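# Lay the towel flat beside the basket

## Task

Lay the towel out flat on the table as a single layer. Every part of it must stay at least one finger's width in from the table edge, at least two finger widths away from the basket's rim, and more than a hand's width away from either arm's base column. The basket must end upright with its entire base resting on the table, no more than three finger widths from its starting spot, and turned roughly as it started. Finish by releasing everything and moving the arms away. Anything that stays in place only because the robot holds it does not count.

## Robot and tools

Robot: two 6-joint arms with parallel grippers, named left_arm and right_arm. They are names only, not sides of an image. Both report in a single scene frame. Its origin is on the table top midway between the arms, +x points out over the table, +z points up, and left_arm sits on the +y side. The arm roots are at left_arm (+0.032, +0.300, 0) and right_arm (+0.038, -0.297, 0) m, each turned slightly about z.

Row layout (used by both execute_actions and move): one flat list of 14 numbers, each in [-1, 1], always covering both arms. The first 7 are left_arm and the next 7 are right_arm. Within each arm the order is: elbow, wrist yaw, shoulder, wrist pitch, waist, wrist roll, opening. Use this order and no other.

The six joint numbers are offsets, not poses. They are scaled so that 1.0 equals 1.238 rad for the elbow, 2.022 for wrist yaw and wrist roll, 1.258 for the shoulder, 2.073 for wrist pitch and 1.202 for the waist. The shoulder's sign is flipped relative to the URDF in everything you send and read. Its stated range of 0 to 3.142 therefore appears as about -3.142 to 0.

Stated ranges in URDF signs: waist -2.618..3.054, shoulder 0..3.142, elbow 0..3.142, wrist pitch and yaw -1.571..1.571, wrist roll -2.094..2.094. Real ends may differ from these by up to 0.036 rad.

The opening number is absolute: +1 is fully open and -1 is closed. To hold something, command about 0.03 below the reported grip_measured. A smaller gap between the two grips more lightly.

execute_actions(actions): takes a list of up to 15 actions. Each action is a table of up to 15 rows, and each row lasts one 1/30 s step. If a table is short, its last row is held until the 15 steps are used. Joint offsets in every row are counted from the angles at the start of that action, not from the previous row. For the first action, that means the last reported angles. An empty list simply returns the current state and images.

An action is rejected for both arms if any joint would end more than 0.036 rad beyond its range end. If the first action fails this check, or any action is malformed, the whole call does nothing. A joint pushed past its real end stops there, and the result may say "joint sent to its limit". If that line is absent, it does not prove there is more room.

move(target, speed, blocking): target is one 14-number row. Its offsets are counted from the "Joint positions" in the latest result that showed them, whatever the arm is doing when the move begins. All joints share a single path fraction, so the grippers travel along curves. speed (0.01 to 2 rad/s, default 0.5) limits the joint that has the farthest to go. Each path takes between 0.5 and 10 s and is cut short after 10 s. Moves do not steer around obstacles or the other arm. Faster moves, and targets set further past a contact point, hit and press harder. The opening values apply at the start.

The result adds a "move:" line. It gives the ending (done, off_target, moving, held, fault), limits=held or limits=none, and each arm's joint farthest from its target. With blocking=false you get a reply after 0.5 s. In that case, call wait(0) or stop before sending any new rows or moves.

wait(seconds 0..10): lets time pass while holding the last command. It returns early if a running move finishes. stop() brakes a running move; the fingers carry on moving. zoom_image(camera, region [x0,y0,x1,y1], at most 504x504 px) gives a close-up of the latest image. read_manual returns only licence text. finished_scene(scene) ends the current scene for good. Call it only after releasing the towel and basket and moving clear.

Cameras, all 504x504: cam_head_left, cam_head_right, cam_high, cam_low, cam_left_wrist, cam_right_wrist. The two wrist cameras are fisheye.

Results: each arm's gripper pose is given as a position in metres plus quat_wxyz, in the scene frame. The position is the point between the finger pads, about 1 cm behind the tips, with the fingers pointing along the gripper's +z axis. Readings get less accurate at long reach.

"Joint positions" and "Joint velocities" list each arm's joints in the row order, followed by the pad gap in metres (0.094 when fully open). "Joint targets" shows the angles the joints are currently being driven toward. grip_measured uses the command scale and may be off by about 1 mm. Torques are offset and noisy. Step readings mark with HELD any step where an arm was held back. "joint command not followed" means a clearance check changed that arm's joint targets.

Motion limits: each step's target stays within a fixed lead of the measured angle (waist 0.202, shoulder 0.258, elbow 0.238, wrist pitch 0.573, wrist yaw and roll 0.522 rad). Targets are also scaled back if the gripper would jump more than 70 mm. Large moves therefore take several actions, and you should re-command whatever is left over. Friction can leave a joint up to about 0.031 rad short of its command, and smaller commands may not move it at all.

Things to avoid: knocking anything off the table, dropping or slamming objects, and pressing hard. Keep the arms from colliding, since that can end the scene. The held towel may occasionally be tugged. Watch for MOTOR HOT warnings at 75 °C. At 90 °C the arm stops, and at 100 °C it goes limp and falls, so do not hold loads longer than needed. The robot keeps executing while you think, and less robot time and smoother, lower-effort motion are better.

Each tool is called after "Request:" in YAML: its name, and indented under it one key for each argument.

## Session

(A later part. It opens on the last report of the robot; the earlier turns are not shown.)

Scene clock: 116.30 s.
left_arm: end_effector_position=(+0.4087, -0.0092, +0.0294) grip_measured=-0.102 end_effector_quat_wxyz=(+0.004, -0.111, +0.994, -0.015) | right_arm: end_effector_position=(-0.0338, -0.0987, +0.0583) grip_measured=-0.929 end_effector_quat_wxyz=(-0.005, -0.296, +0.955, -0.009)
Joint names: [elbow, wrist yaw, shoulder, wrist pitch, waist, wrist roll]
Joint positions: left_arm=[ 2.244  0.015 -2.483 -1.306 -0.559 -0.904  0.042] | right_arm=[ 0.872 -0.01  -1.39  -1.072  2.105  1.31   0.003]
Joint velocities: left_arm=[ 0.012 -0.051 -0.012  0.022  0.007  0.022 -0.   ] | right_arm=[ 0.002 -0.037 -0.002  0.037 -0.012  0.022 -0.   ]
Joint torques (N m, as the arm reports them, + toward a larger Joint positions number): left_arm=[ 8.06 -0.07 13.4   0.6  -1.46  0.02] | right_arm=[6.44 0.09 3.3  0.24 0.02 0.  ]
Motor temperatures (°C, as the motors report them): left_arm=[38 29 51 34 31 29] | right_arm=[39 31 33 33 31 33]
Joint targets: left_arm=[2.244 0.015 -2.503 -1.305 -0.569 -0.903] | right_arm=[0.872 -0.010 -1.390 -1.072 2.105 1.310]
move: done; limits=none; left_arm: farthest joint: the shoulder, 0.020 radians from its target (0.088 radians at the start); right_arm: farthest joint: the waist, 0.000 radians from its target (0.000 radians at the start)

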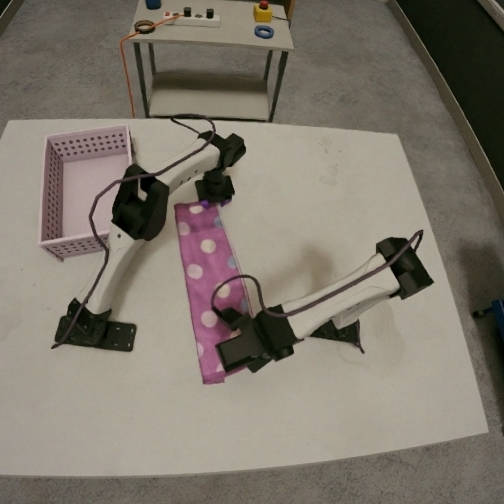

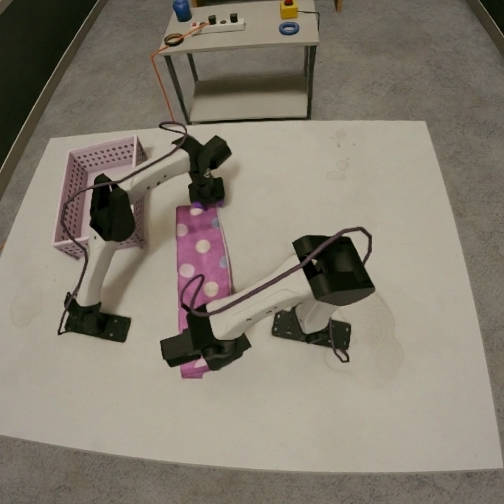

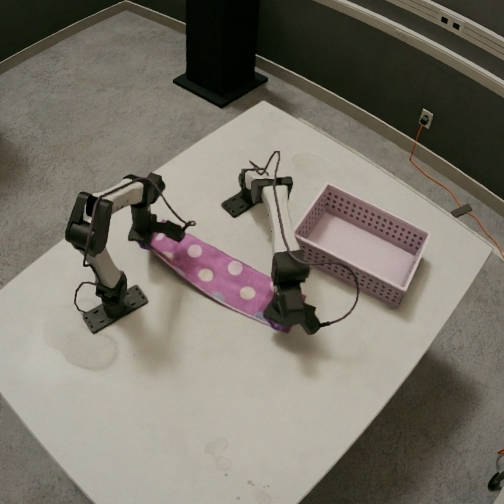

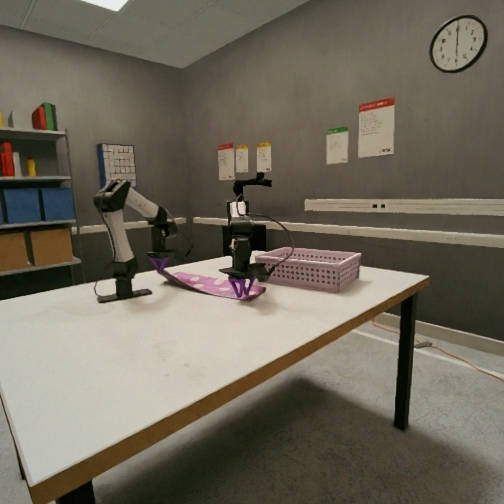

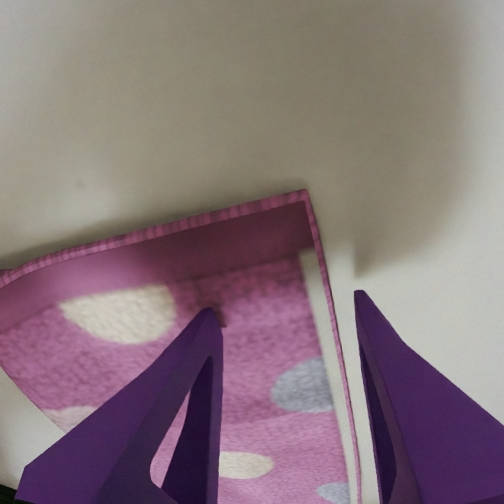

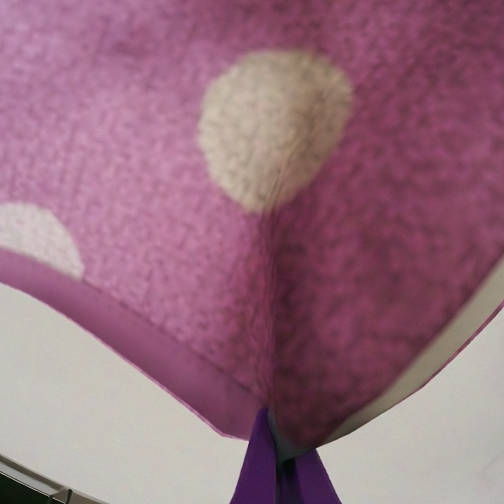

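Request:
move:
  target: [0,0,-0.045,0,0,0,-0.1, 0,0,0,0,0,0,-1]
  speed: 0.1

Request:
move:
  target: [0,0,-0.035,0,0,0,-1, 0,0,0,0,0,0,-1]
  speed: 0.1

Request:
move:
  target: [0,0,0.1,0,0,0,-1, 0,0,0,0,0,0,-1]
  speed: 0.15

Scene clock: 122.73 s.
left_arm: end_effector_position=(+0.4080, -0.0086, +0.0246) grip_measured=-0.102 end_effector_quat_wxyz=(+0.000, -0.111, +0.994, -0.011) | right_arm: end_effector_position=(-0.0338, -0.0987, +0.0583) grip_measured=-0.929 end_effector_quat_wxyz=(-0.005, -0.296, +0.955, -0.009)
Joint names: [elbow, wrist yaw, shoulder, wrist pitch, waist, wrist roll]
Joint positions: left_arm=[ 2.244  0.015 -2.494 -1.306 -0.559 -0.904  0.042] | right_arm=[ 0.872 -0.01  -1.39  -1.072  2.105  1.31   0.003]
Joint velocities: left_arm=[ 0.007 -0.037 -0.002  0.066  0.012  0.022  0.   ] | right_arm=[-0.012  0.037  0.032 -0.051 -0.002 -0.051  0.001]
Joint torques (N m, as the arm reports them, + toward a larger Joint positions number): left_arm=[ 7.98 -0.06 11.23  0.58 -0.65  0.02] | right_arm=[6.43 0.09 3.31 0.24 0.01 0.  ]
Motor temperatures (°C, as the motors report them): left_arm=[39 29 52 34 31 29] | right_arm=[39 31 33 33 31 33]
Joint targets: left_arm=[2.244 0.015 -2.540 -1.306 -0.559 -0.904] | right_arm=[0.872 -0.010 -1.390 -1.072 2.105 1.310]
move: off_target (left_arm); limits=none; left_arm: farthest joint: the shoulder, 0.046 radians from its target (0.056 radians at the start); right_arm: farthest joint: the waist, 0.000 radians from its target (0.000 radians at the start)

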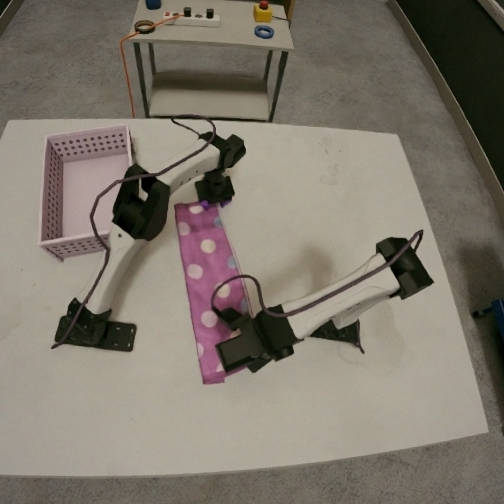

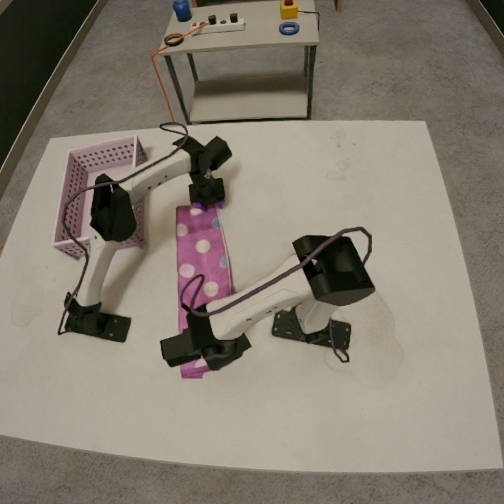

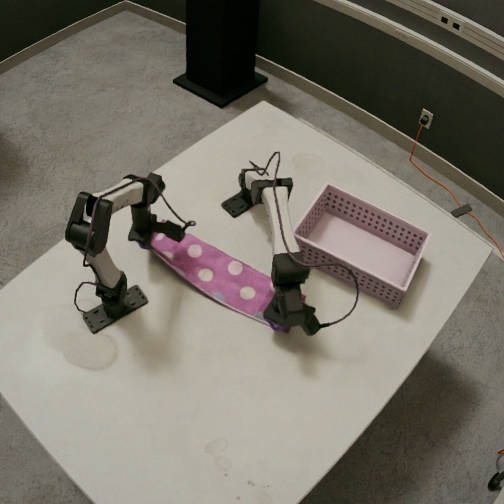

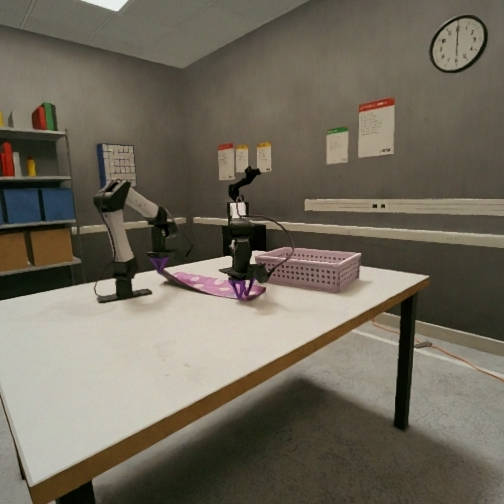

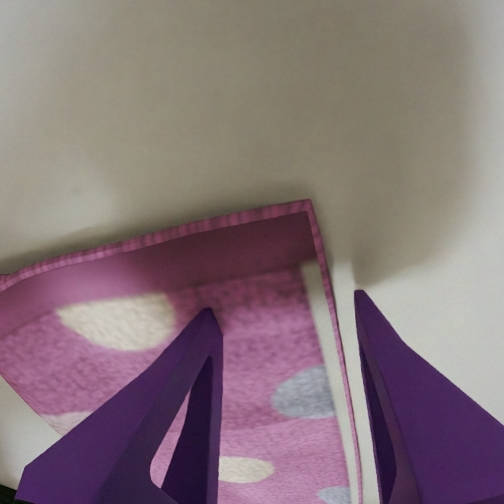

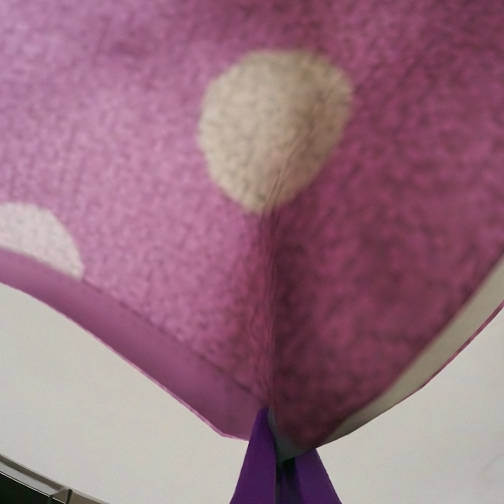

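Scene clock: 123.43 s.
left_arm: end_effector_position=(+0.4074, -0.0080, +0.0244) grip_measured=-0.998 end_effector_quat_wxyz=(-0.001, -0.111, +0.994, -0.009) | right_arm: end_effector_position=(-0.0338, -0.0987, +0.0583) grip_measured=-0.929 end_effector_quat_wxyz=(-0.005, -0.296, +0.955, -0.009)
Joint names: [elbow, wrist yaw, shoulder, wrist pitch, waist, wrist roll]
Joint positions: left_arm=[ 2.244  0.015 -2.494 -1.309 -0.559 -0.904  0.   ] | right_arm=[ 0.872 -0.01  -1.39  -1.072  2.105  1.31   0.003]
Joint velocities: left_arm=[ 0.002  0.037 -0.002  0.007 -0.002 -0.066 -0.   ] | right_arm=[-0.012 -0.022 -0.022 -0.081  0.002  0.095 -0.   ]
Joint torques (N m, as the arm reports them, + toward a larger Joint positions number): left_arm=[ 7.96 -0.07 11.51  0.61 -0.7   0.02] | right_arm=[6.43 0.09 3.31 0.25 0.02 0.  ]
Motor temperatures (°C, as the motors report them): left_arm=[39 29 52 34 31 29] | right_arm=[39 31 33 33 31 33]
Joint targets: left_arm=[2.244 0.015 -2.538 -1.305 -0.559 -0.904] | right_arm=[0.872 -0.010 -1.390 -1.072 2.105 1.310]
move: off_target (left_arm); limits=none; left_arm: farthest joint: the shoulder, 0.044 radians from its target (0.044 radians at the start); right_arm: farthest joint: the waist, 0.000 radians from its target (0.000 radians at the start)

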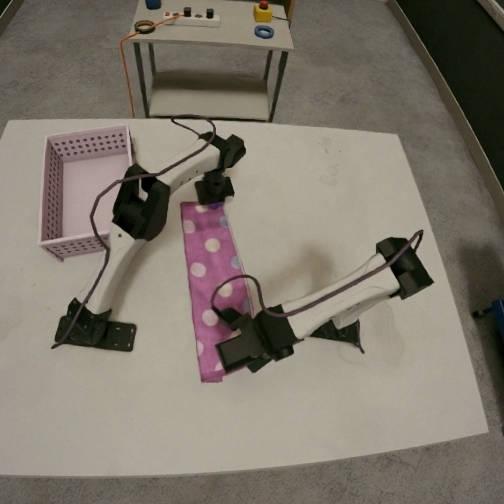

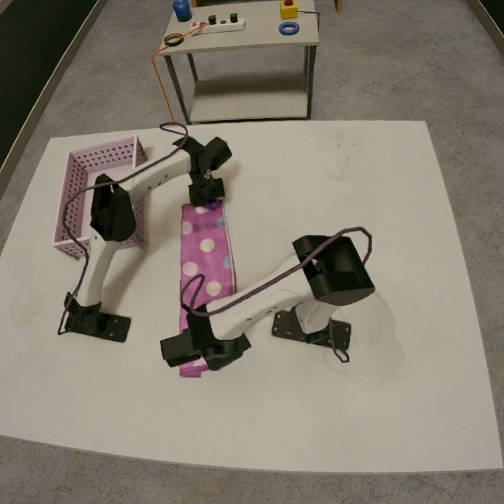

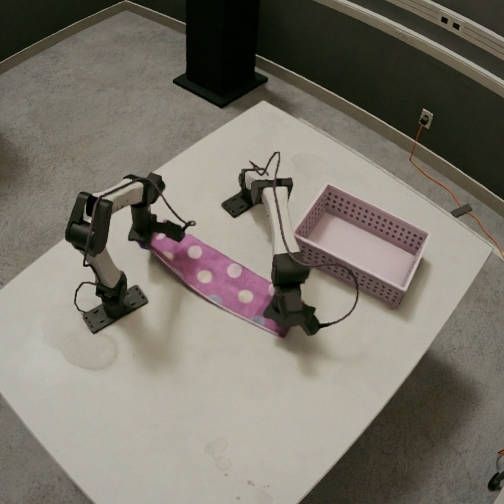

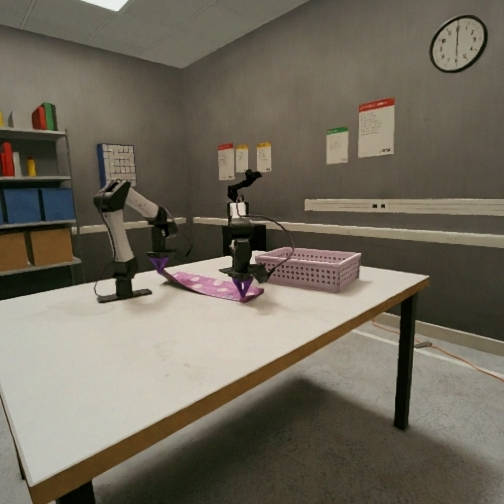

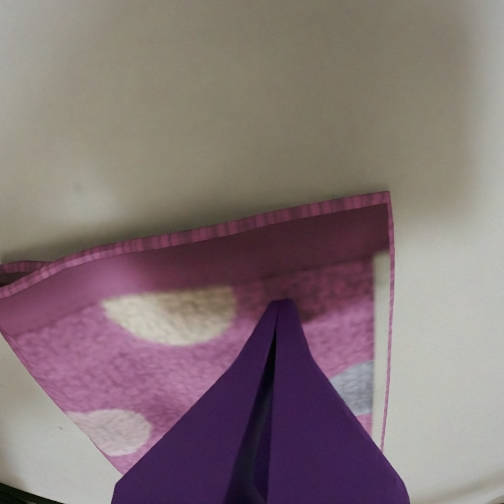

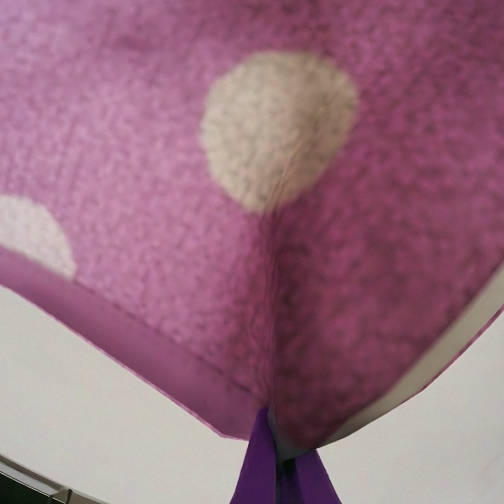

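Scene clock: 124.67 s.
left_arm: end_effector_position=(+0.4131, -0.0126, +0.0826) grip_measured=-0.998 end_effector_quat_wxyz=(+0.042, -0.110, +0.992, -0.053) | right_arm: end_effector_position=(-0.0338, -0.0987, +0.0583) grip_measured=-0.929 end_effector_quat_wxyz=(-0.005, -0.296, +0.955, -0.009)
Joint names: [elbow, wrist yaw, shoulder, wrist pitch, waist, wrist roll]
Joint positions: left_arm=[ 2.244  0.015 -2.37  -1.309 -0.559 -0.904  0.   ] | right_arm=[ 0.872 -0.01  -1.39  -1.072  2.105  1.31   0.003]
Joint velocities: left_arm=[ 0.017 -0.022 -0.002 -0.037 -0.002 -0.066 -0.   ] | right_arm=[-0.017 -0.022  0.012  0.007 -0.012 -0.051 -0.001]
Joint torques (N m, as the arm reports them, + toward a larger Joint positions number): left_arm=[ 8.1  -0.07 14.43  0.88 -0.7   0.03] | right_arm=[6.43 0.1  3.32 0.24 0.02 0.  ]
Motor temperatures (°C, as the motors report them): left_arm=[39 29 53 34 31 29] | right_arm=[39 31 33 33 31 33]
Joint targets: left_arm=[2.244 0.015 -2.368 -1.309 -0.559 -0.904] | right_arm=[0.872 -0.010 -1.390 -1.072 2.105 1.310]
move: done; limits=none; left_arm: farthest joint: the shoulder, 0.002 radians from its target (0.126 radians at the start); right_arm: farthest joint: the waist, 0.000 radians from its target (0.000 radians at the start)

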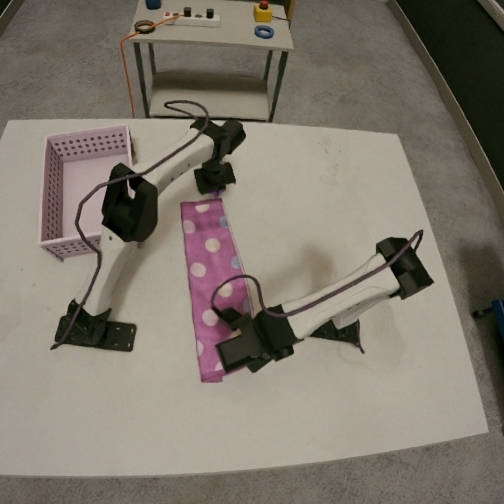

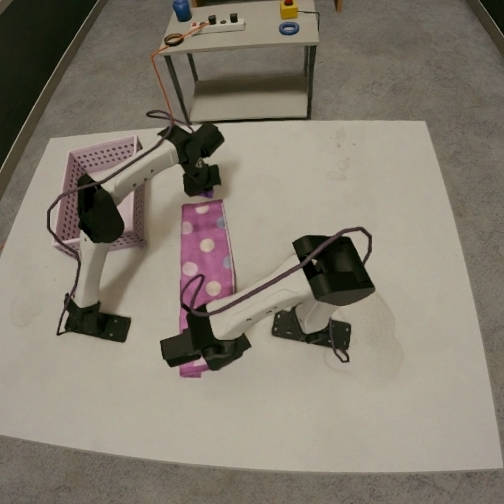

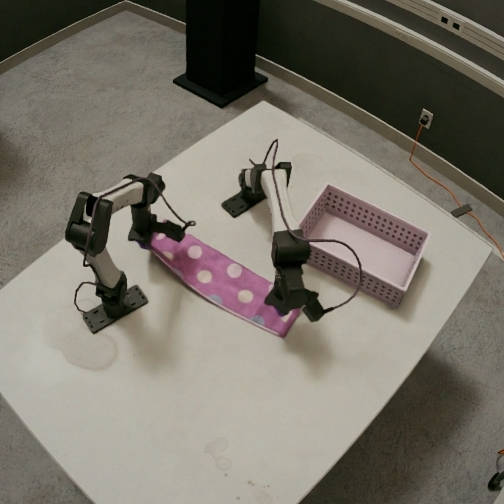

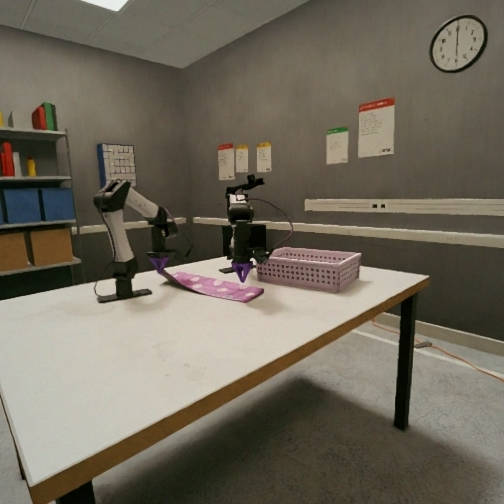

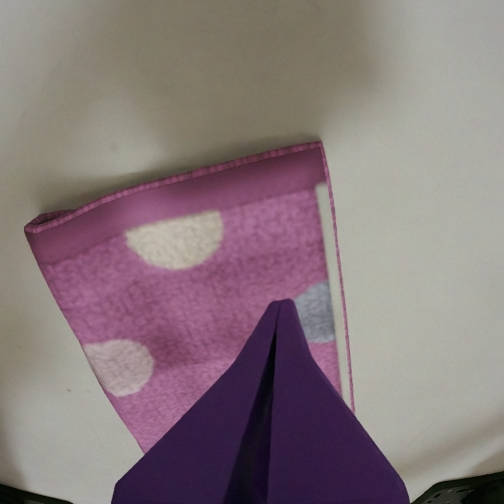

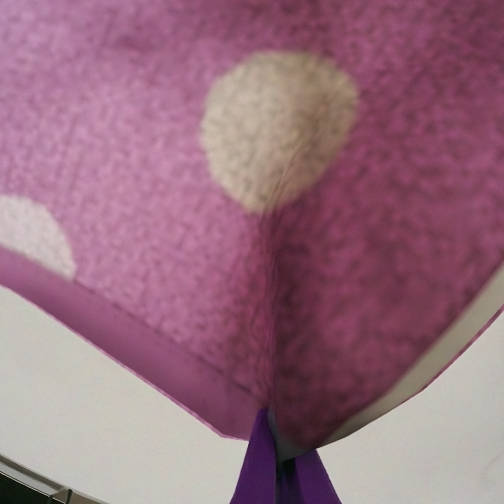

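Request:
move:
  target: [0,-0.07,-0.07,0,-0.145,0.1,-0.2, 0,0,0,0,0.26,0.2,-1]
  speed: 0.3

Scene clock: 132.97 s.
left_arm: end_effector_position=(+0.3701, -0.0548, +0.0518) grip_measured=-0.201 end_effector_quat_wxyz=(+0.065, +0.068, +0.995, +0.018) | right_arm: end_effector_position=(-0.0893, -0.1290, +0.0583) grip_measured=-0.929 end_effector_quat_wxyz=(-0.001, -0.250, +0.968, -0.010)
Joint names: [elbow, wrist yaw, shoulder, wrist pitch, waist, wrist roll]
Joint positions: left_arm=[ 2.244 -0.116 -2.438 -1.309 -0.727 -0.708  0.038] | right_arm=[ 0.872 -0.01  -1.39  -1.072  2.407  1.707  0.003]
Joint velocities: left_arm=[-0.002 -0.007 -0.002 -0.022 -0.012  0.007 -0.001] | right_arm=[-0.007 -0.022  0.002 -0.007  0.012 -0.051  0.001]
Joint torques (N m, as the arm reports them, + toward a larger Joint positions number): left_arm=[ 8.11 -0.21 13.17  0.72 -1.08  0.08] | right_arm=[6.4  0.1  3.28 0.2  0.79 0.05]
Motor temperatures (°C, as the motors report them): left_arm=[39 29 55 34 31 29] | right_arm=[39 31 33 33 31 33]
Joint targets: left_arm=[2.244 -0.127 -2.458 -1.309 -0.733 -0.701] | right_arm=[0.872 -0.010 -1.390 -1.072 2.418 1.714]
move: done; limits=none; left_arm: farthest joint: the shoulder, 0.020 radians from its target (0.088 radians at the start); right_arm: farthest joint: the waist, 0.011 radians from its target (0.312 radians at the start)

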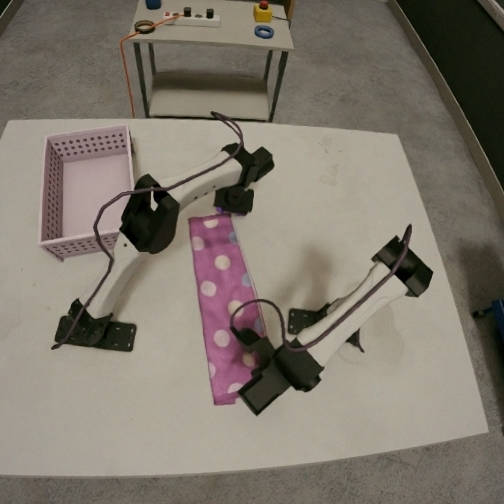

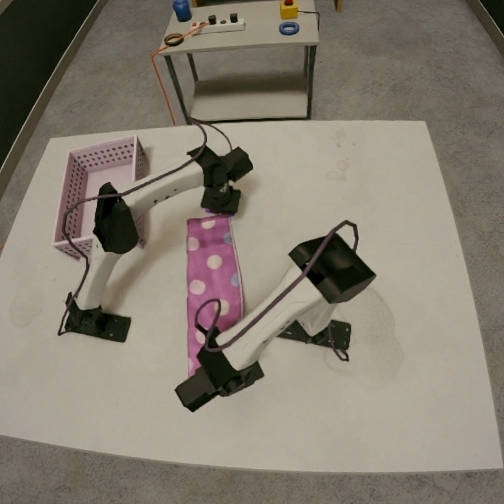

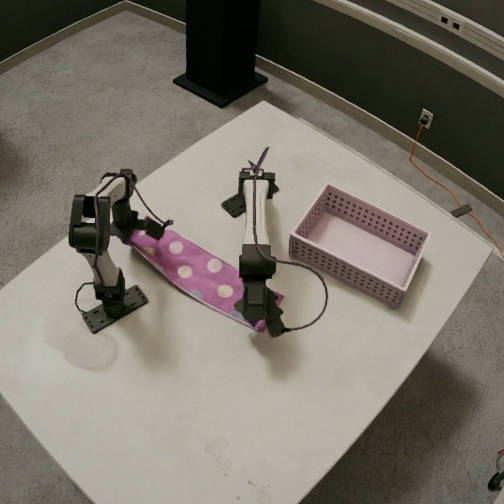

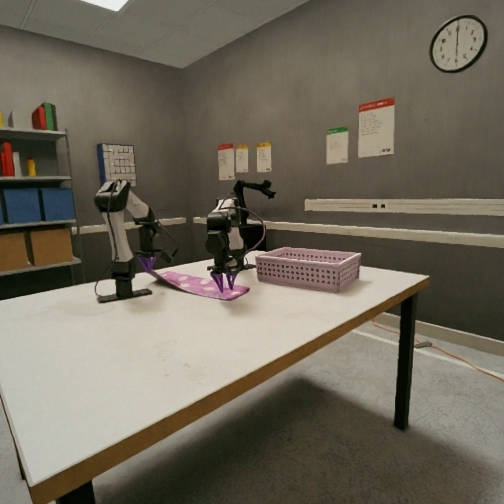

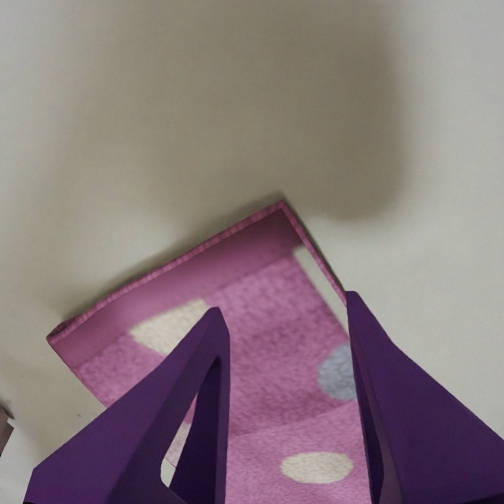

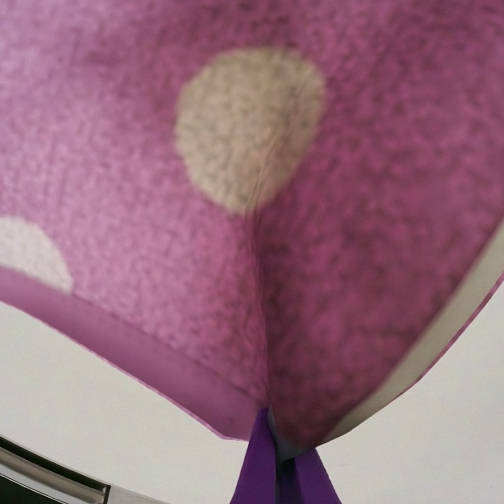

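Request:
move:
  target: [0,0,-0.085,0,-0.02,-0.08,-0.2, 0,0,0,0,0,0,-1]
  speed: 0.15

Scene clock: 136.73 s.
left_arm: end_effector_position=(+0.3654, -0.0529, +0.0220) grip_measured=-0.201 end_effector_quat_wxyz=(+0.049, -0.001, +0.998, +0.040) | right_arm: end_effector_position=(-0.0893, -0.1290, +0.0583) grip_measured=-0.929 end_effector_quat_wxyz=(-0.001, -0.250, +0.968, -0.010)
Joint names: [elbow, wrist yaw, shoulder, wrist pitch, waist, wrist roll]
Joint positions: left_arm=[ 2.244 -0.126 -2.502 -1.309 -0.735 -0.86   0.038] | right_arm=[ 0.872 -0.01  -1.39  -1.072  2.407  1.708  0.003]
Joint velocities: left_arm=[-0.007 -0.066  0.002  0.007  0.007  0.022  0.001] | right_arm=[-0.012  0.022  0.012 -0.051  0.002 -0.022 -0.001]
Joint torques (N m, as the arm reports them, + toward a larger Joint positions number): left_arm=[ 7.96 -0.06 11.61  0.54 -1.87 -0.12] | right_arm=[6.4  0.1  3.27 0.2  0.02 0.  ]
Motor temperatures (°C, as the motors report them): left_arm=[39 29 55 34 31 29] | right_arm=[39 31 33 33 31 33]
Joint targets: left_arm=[2.244 -0.116 -2.545 -1.309 -0.751 -0.870] | right_arm=[0.872 -0.010 -1.390 -1.072 2.407 1.708]
move: off_target (left_arm); limits=none; left_arm: farthest joint: the shoulder, 0.043 radians from its target (0.107 radians at the start); right_arm: farthest joint: the wrist roll, 0.001 radians from its target (0.001 radians at the start)

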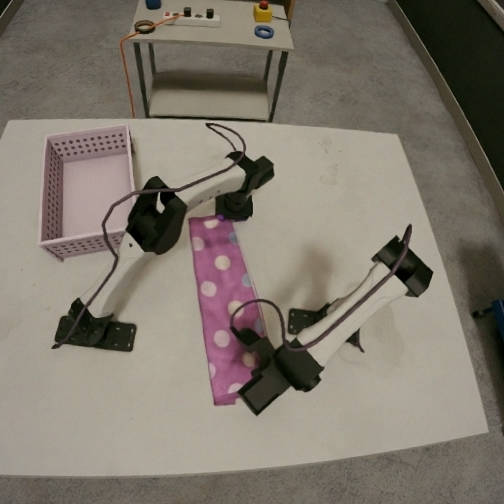

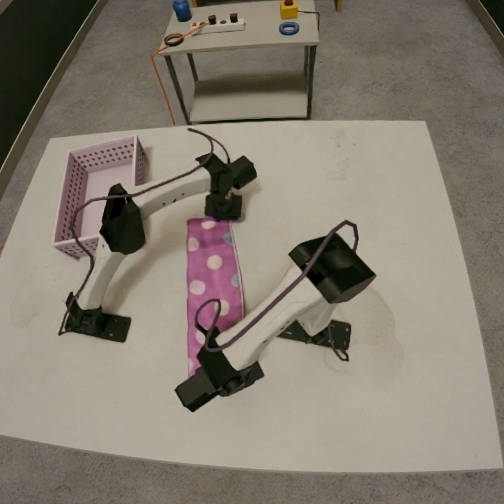

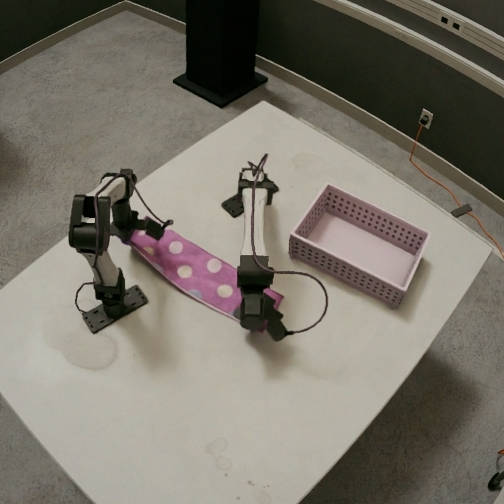

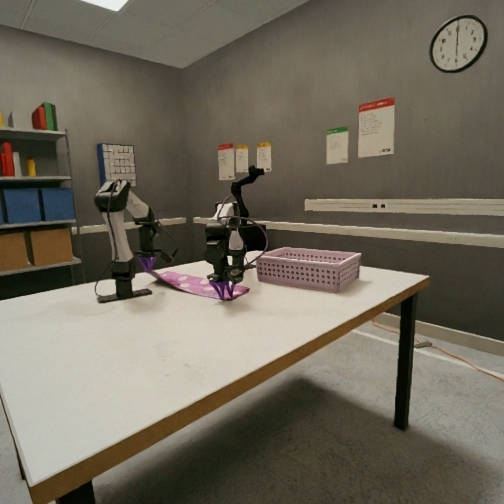

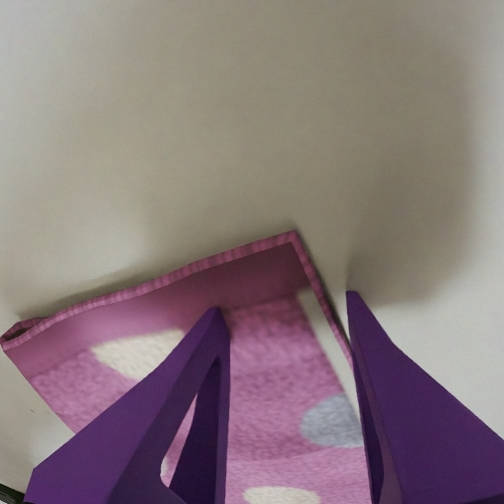

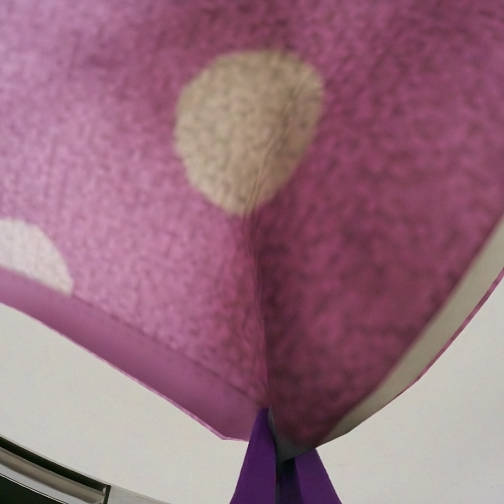

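Request:
execute_actions:
  actions:
    - [[0,0,-0.04,0,0,0,-0.4,0,0,0,0,0,0,-1],[0,0,-0.04,0,0,0,-0.5,0,0,0,0,0,0,-1],[0,0,-0.04,0,0,0,-0.6,0,0,0,0,0,0,-1],[0,0,-0.04,0,0,0,-0.7,0,0,0,0,0,0,-1],[0,0,-0.04,0,0,0,-0.8,0,0,0,0,0,0,-1],[0,0,-0.04,0,0,0,-0.9,0,0,0,0,0,0,-1],[0,0,-0.04,0,0,0,-1,0,0,0,0,0,0,-1]]

Scene clock: 142.33 s.
left_arm: end_effector_position=(+0.3657, -0.0507, +0.0203) grip_measured=-0.965 end_effector_quat_wxyz=(+0.050, -0.001, +0.998, +0.046) | right_arm: end_effector_position=(-0.0893, -0.1290, +0.0583) grip_measured=-0.929 end_effector_quat_wxyz=(-0.001, -0.250, +0.968, -0.010)
Joint names: [elbow, wrist yaw, shoulder, wrist pitch, waist, wrist roll]
Joint positions: left_arm=[ 2.244 -0.135 -2.506 -1.313 -0.735 -0.86   0.002] | right_arm=[ 0.872 -0.01  -1.39  -1.072  2.407  1.708  0.003]
Joint velocities: left_arm=[-0.012 -0.081  0.007 -0.037  0.007 -0.051  0.001] | right_arm=[ 0.007  0.007  0.007  0.022 -0.012 -0.007  0.   ]
Joint torques (N m, as the arm reports them, + toward a larger Joint positions number): left_arm=[ 7.84 -0.06 11.31  0.58 -0.7   0.01] | right_arm=[6.4  0.1  3.27 0.19 0.02 0.01]
Motor temperatures (°C, as the motors report them): left_arm=[39 29 55 33 31 29] | right_arm=[39 31 34 33 31 33]
Joint targets: left_arm=[2.244 -0.126 -2.553 -1.309 -0.735 -0.859] | right_arm=[0.872 -0.010 -1.390 -1.072 2.407 1.708]
Step readings (joint positions):
0: left_arm=[2.244 -0.126 -2.502 -1.309 -0.735 -0.860] | right_arm=[0.872 -0.010 -1.390 -1.072 2.407 1.708]
1: left_arm=[2.244 -0.128 -2.502 -1.309 -0.735 -0.860] | right_arm=[0.872 -0.010 -1.390 -1.072 2.407 1.708]
2: left_arm=[2.244 -0.130 -2.502 -1.311 -0.735 -0.860] | right_arm=[0.872 -0.010 -1.390 -1.072 2.407 1.708]
4: left_arm=[2.244 -0.135 -2.502 -1.316 -0.735 -0.860] | right_arm=[0.872 -0.010 -1.390 -1.072 2.407 1.708]
8: left_arm=[2.244 -0.135 -2.506 -1.313 -0.735 -0.860] | right_arm=[0.872 -0.010 -1.390 -1.072 2.407 1.708]
15: Joint positions above

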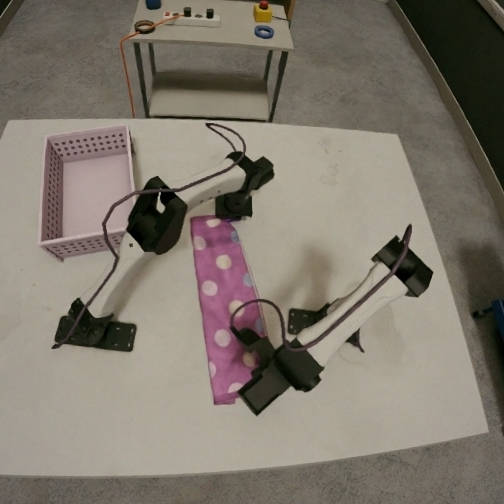

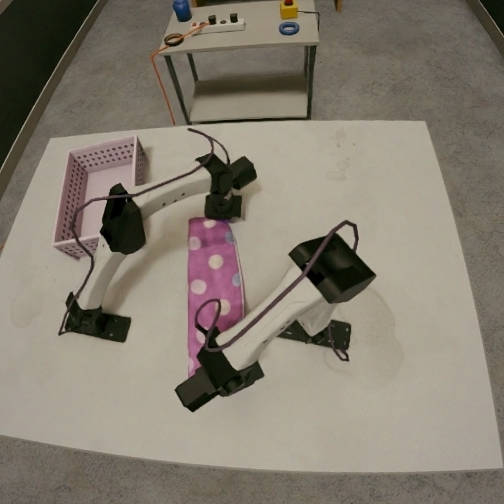

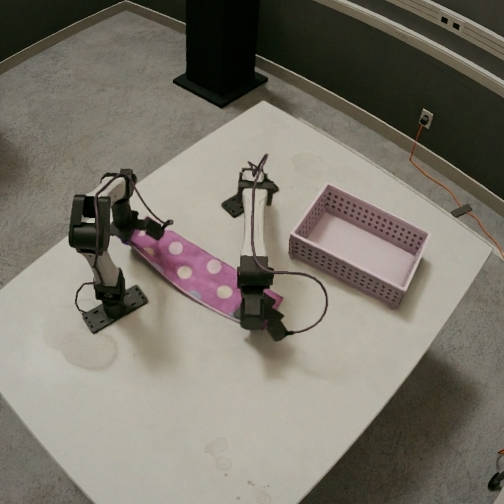

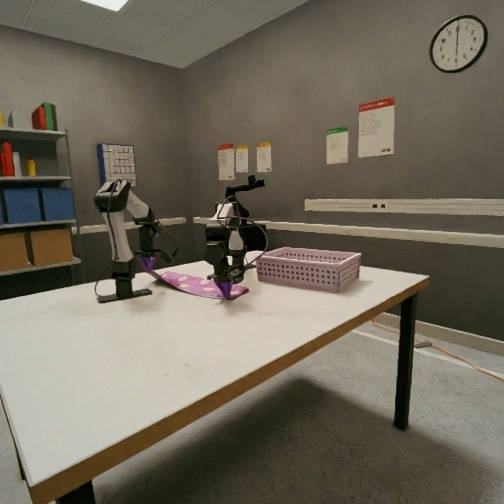

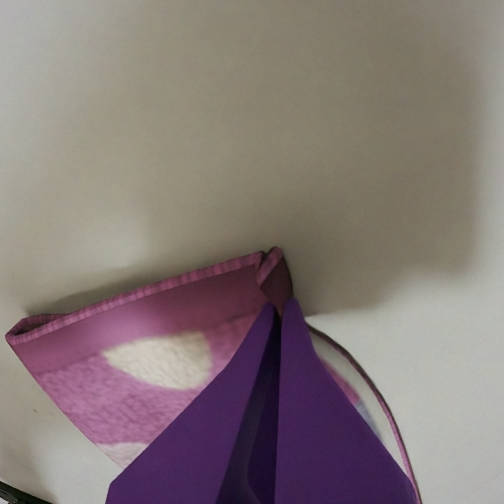

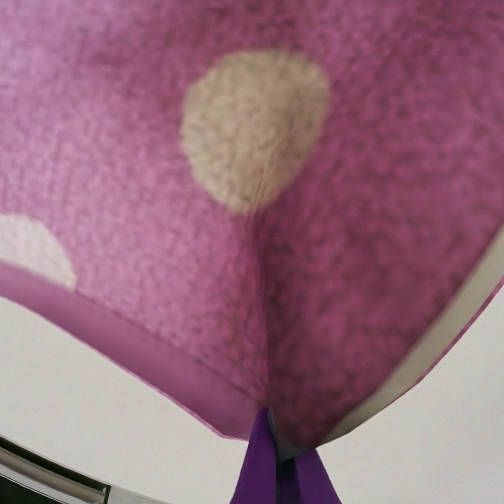

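Request:
move:
  target: [-0.135,0,0.368,0.082,-0.03,0,-1, 0.45,0,0.02,-0.18,-0.095,0.09,-1]
  speed: 0.25

Scene clock: 156.40 s.
left_arm: end_effector_position=(+0.3629, -0.0667, +0.2043) grip_measured=-0.965 end_effector_quat_wxyz=(+0.200, -0.005, +0.970, -0.137) | right_arm: end_effector_position=(-0.0942, -0.0781, +0.1952) grip_measured=-0.929 end_effector_quat_wxyz=(-0.037, -0.113, +0.990, +0.071)
Joint names: [elbow, wrist yaw, shoulder, wrist pitch, waist, wrist roll]
Joint positions: left_arm=[ 2.104 -0.135 -2.047 -1.155 -0.76  -0.86   0.002] | right_arm=[ 1.409 -0.009 -1.39  -1.43   2.304  1.884  0.003]
Joint velocities: left_arm=[ 0.002  0.051 -0.012 -0.007 -0.007  0.022 -0.001] | right_arm=[ 0.007 -0.007 -0.012 -0.11  -0.007 -0.007  0.   ]
Joint torques (N m, as the arm reports them, + toward a larger Joint positions number): left_arm=[ 6.49 -0.14 12.35  1.78 -1.45  0.04] | right_arm=[ 8.25  0.09  5.16  0.4  -0.76  0.04]
Motor temperatures (°C, as the motors report them): left_arm=[39 29 55 33 31 29] | right_arm=[40 31 34 33 31 33]
Joint targets: left_arm=[2.077 -0.135 -2.044 -1.143 -0.771 -0.860] | right_arm=[1.430 -0.010 -1.364 -1.445 2.292 1.890]
move: off_target (left_arm, right_arm); limits=none; left_arm: farthest joint: the elbow, 0.027 radians from its target (0.167 radians at the start); right_arm: farthest joint: the shoulder, 0.025 radians from its target (0.025 radians at the start)

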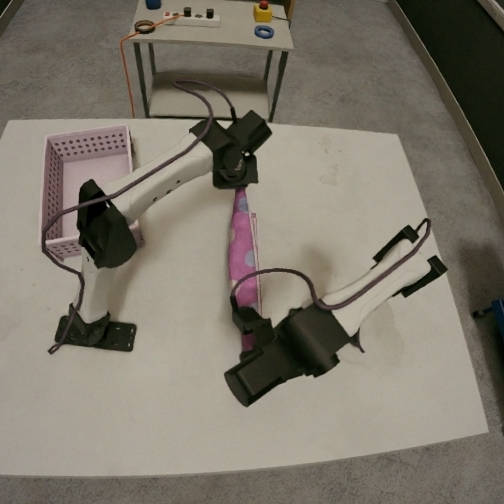

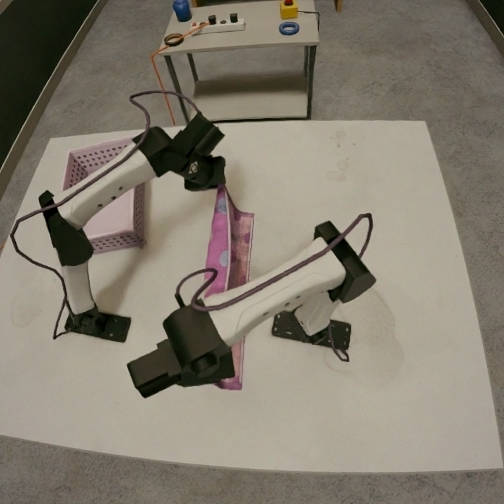

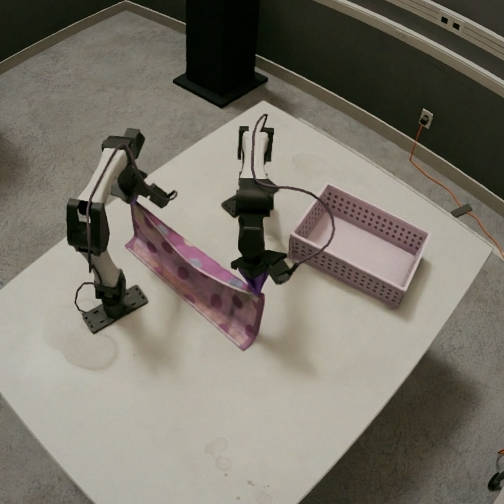

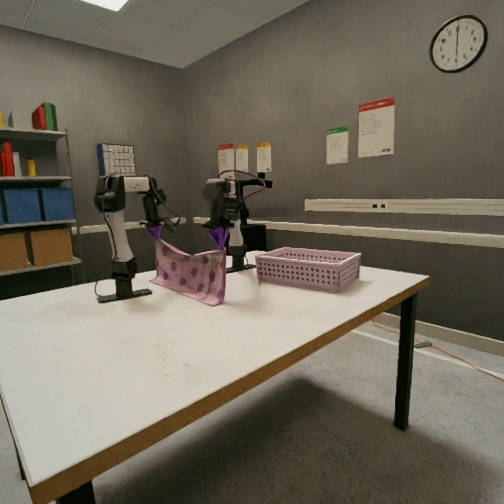

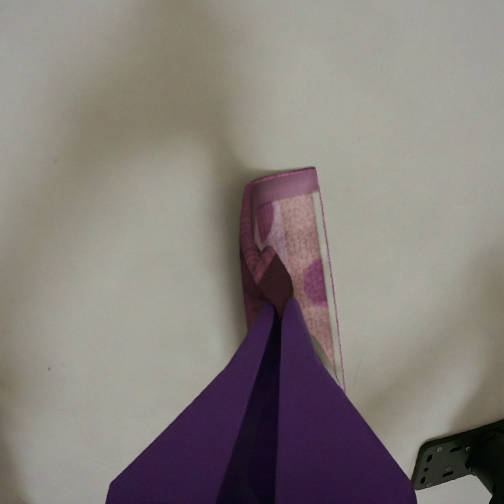

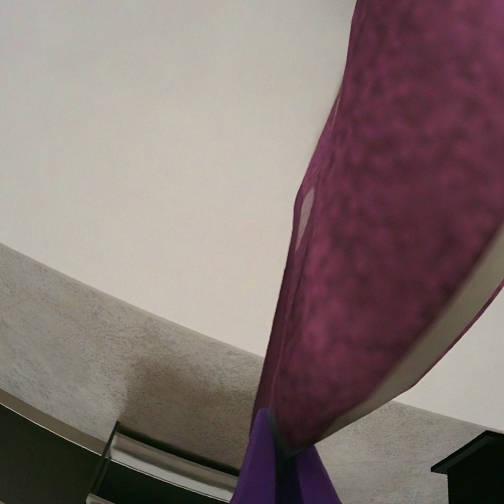

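Request:
move:
  target: [-0.785,0,0.21,0.288,0.237,0.15,-1, 0.5,0,-0.765,0,-0.175,0,-1]
  speed: 0.35

Scene clock: 168.43 s.
left_arm: end_effector_position=(+0.3695, +0.0912, +0.0433) grip_measured=-0.965 end_effector_quat_wxyz=(+0.182, +0.010, +0.982, -0.047) | right_arm: end_effector_position=(-0.0966, +0.0858, +0.0370) grip_measured=-0.929 end_effector_quat_wxyz=(+0.032, -0.013, +0.995, -0.096)
Joint names: [elbow, wrist yaw, shoulder, wrist pitch, waist, wrist roll]
Joint positions: left_arm=[ 1.154 -0.125 -1.795 -0.573 -0.485 -0.564  0.002] | right_arm=[ 2.003 -0.001 -2.342 -1.435  2.103  1.884  0.003]
Joint velocities: left_arm=[-0.012 -0.037  0.017  0.007  0.012  0.037  0.   ] | right_arm=[ 0.017 -0.022  0.012  0.007 -0.007 -0.022 -0.   ]
Joint torques (N m, as the arm reports them, + toward a larger Joint positions number): left_arm=[ 6.46 -0.2  10.37  1.59 -0.02  0.1 ] | right_arm=[ 8.05  0.02  9.77 -0.22 -0.64  0.01]
Motor temperatures (°C, as the motors report them): left_arm=[39 29 56 35 31 29] | right_arm=[41 31 35 33 31 33]
Joint targets: left_arm=[1.132 -0.134 -1.783 -0.558 -0.475 -0.557] | right_arm=[2.028 -0.009 -2.352 -1.430 2.093 1.884]
move: off_target (left_arm, right_arm); limits=none; left_arm: farthest joint: the elbow, 0.022 radians from its target (0.971 radians at the start); right_arm: farthest joint: the elbow, 0.025 radians from its target (0.619 radians at the start)

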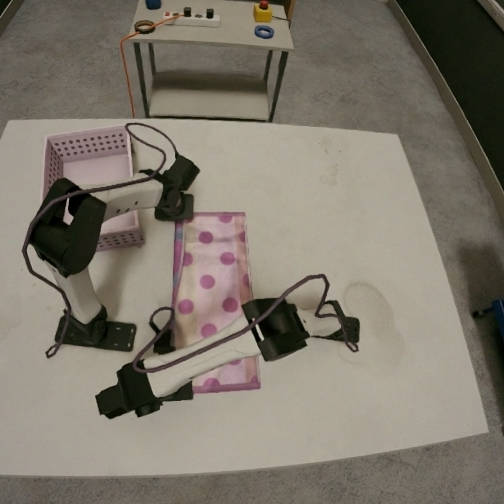

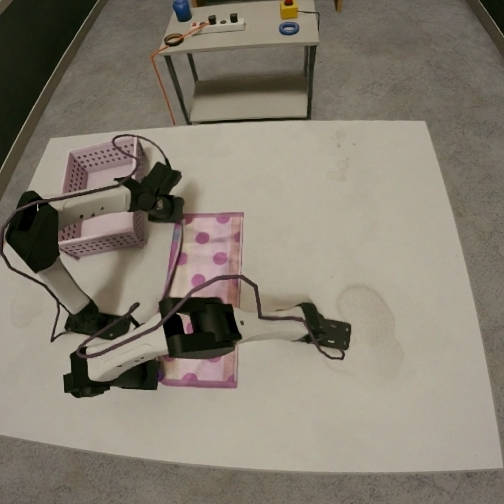

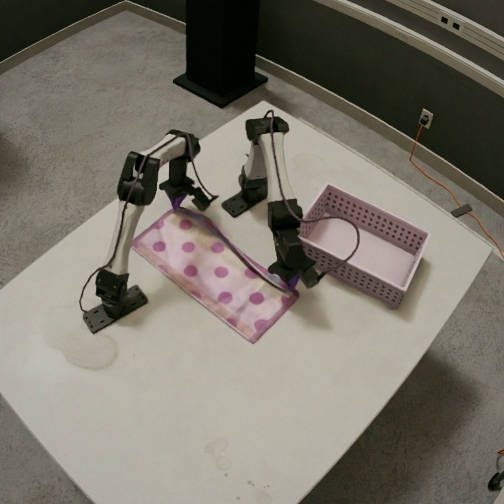

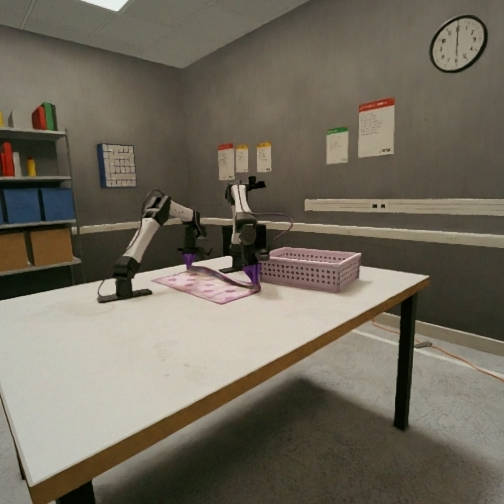

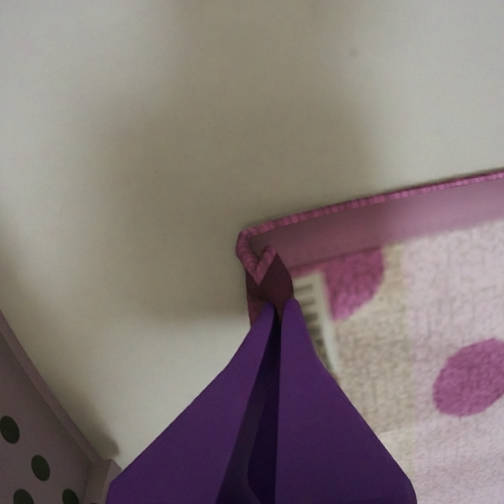

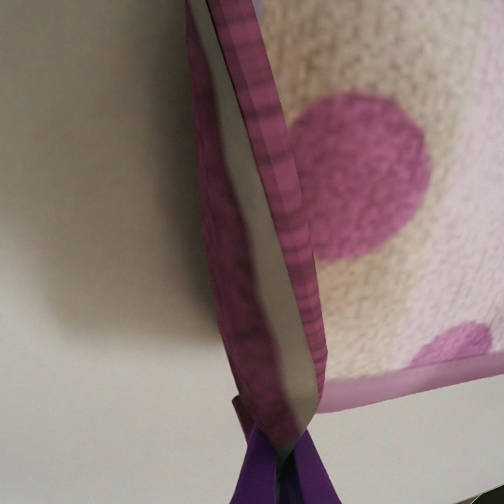

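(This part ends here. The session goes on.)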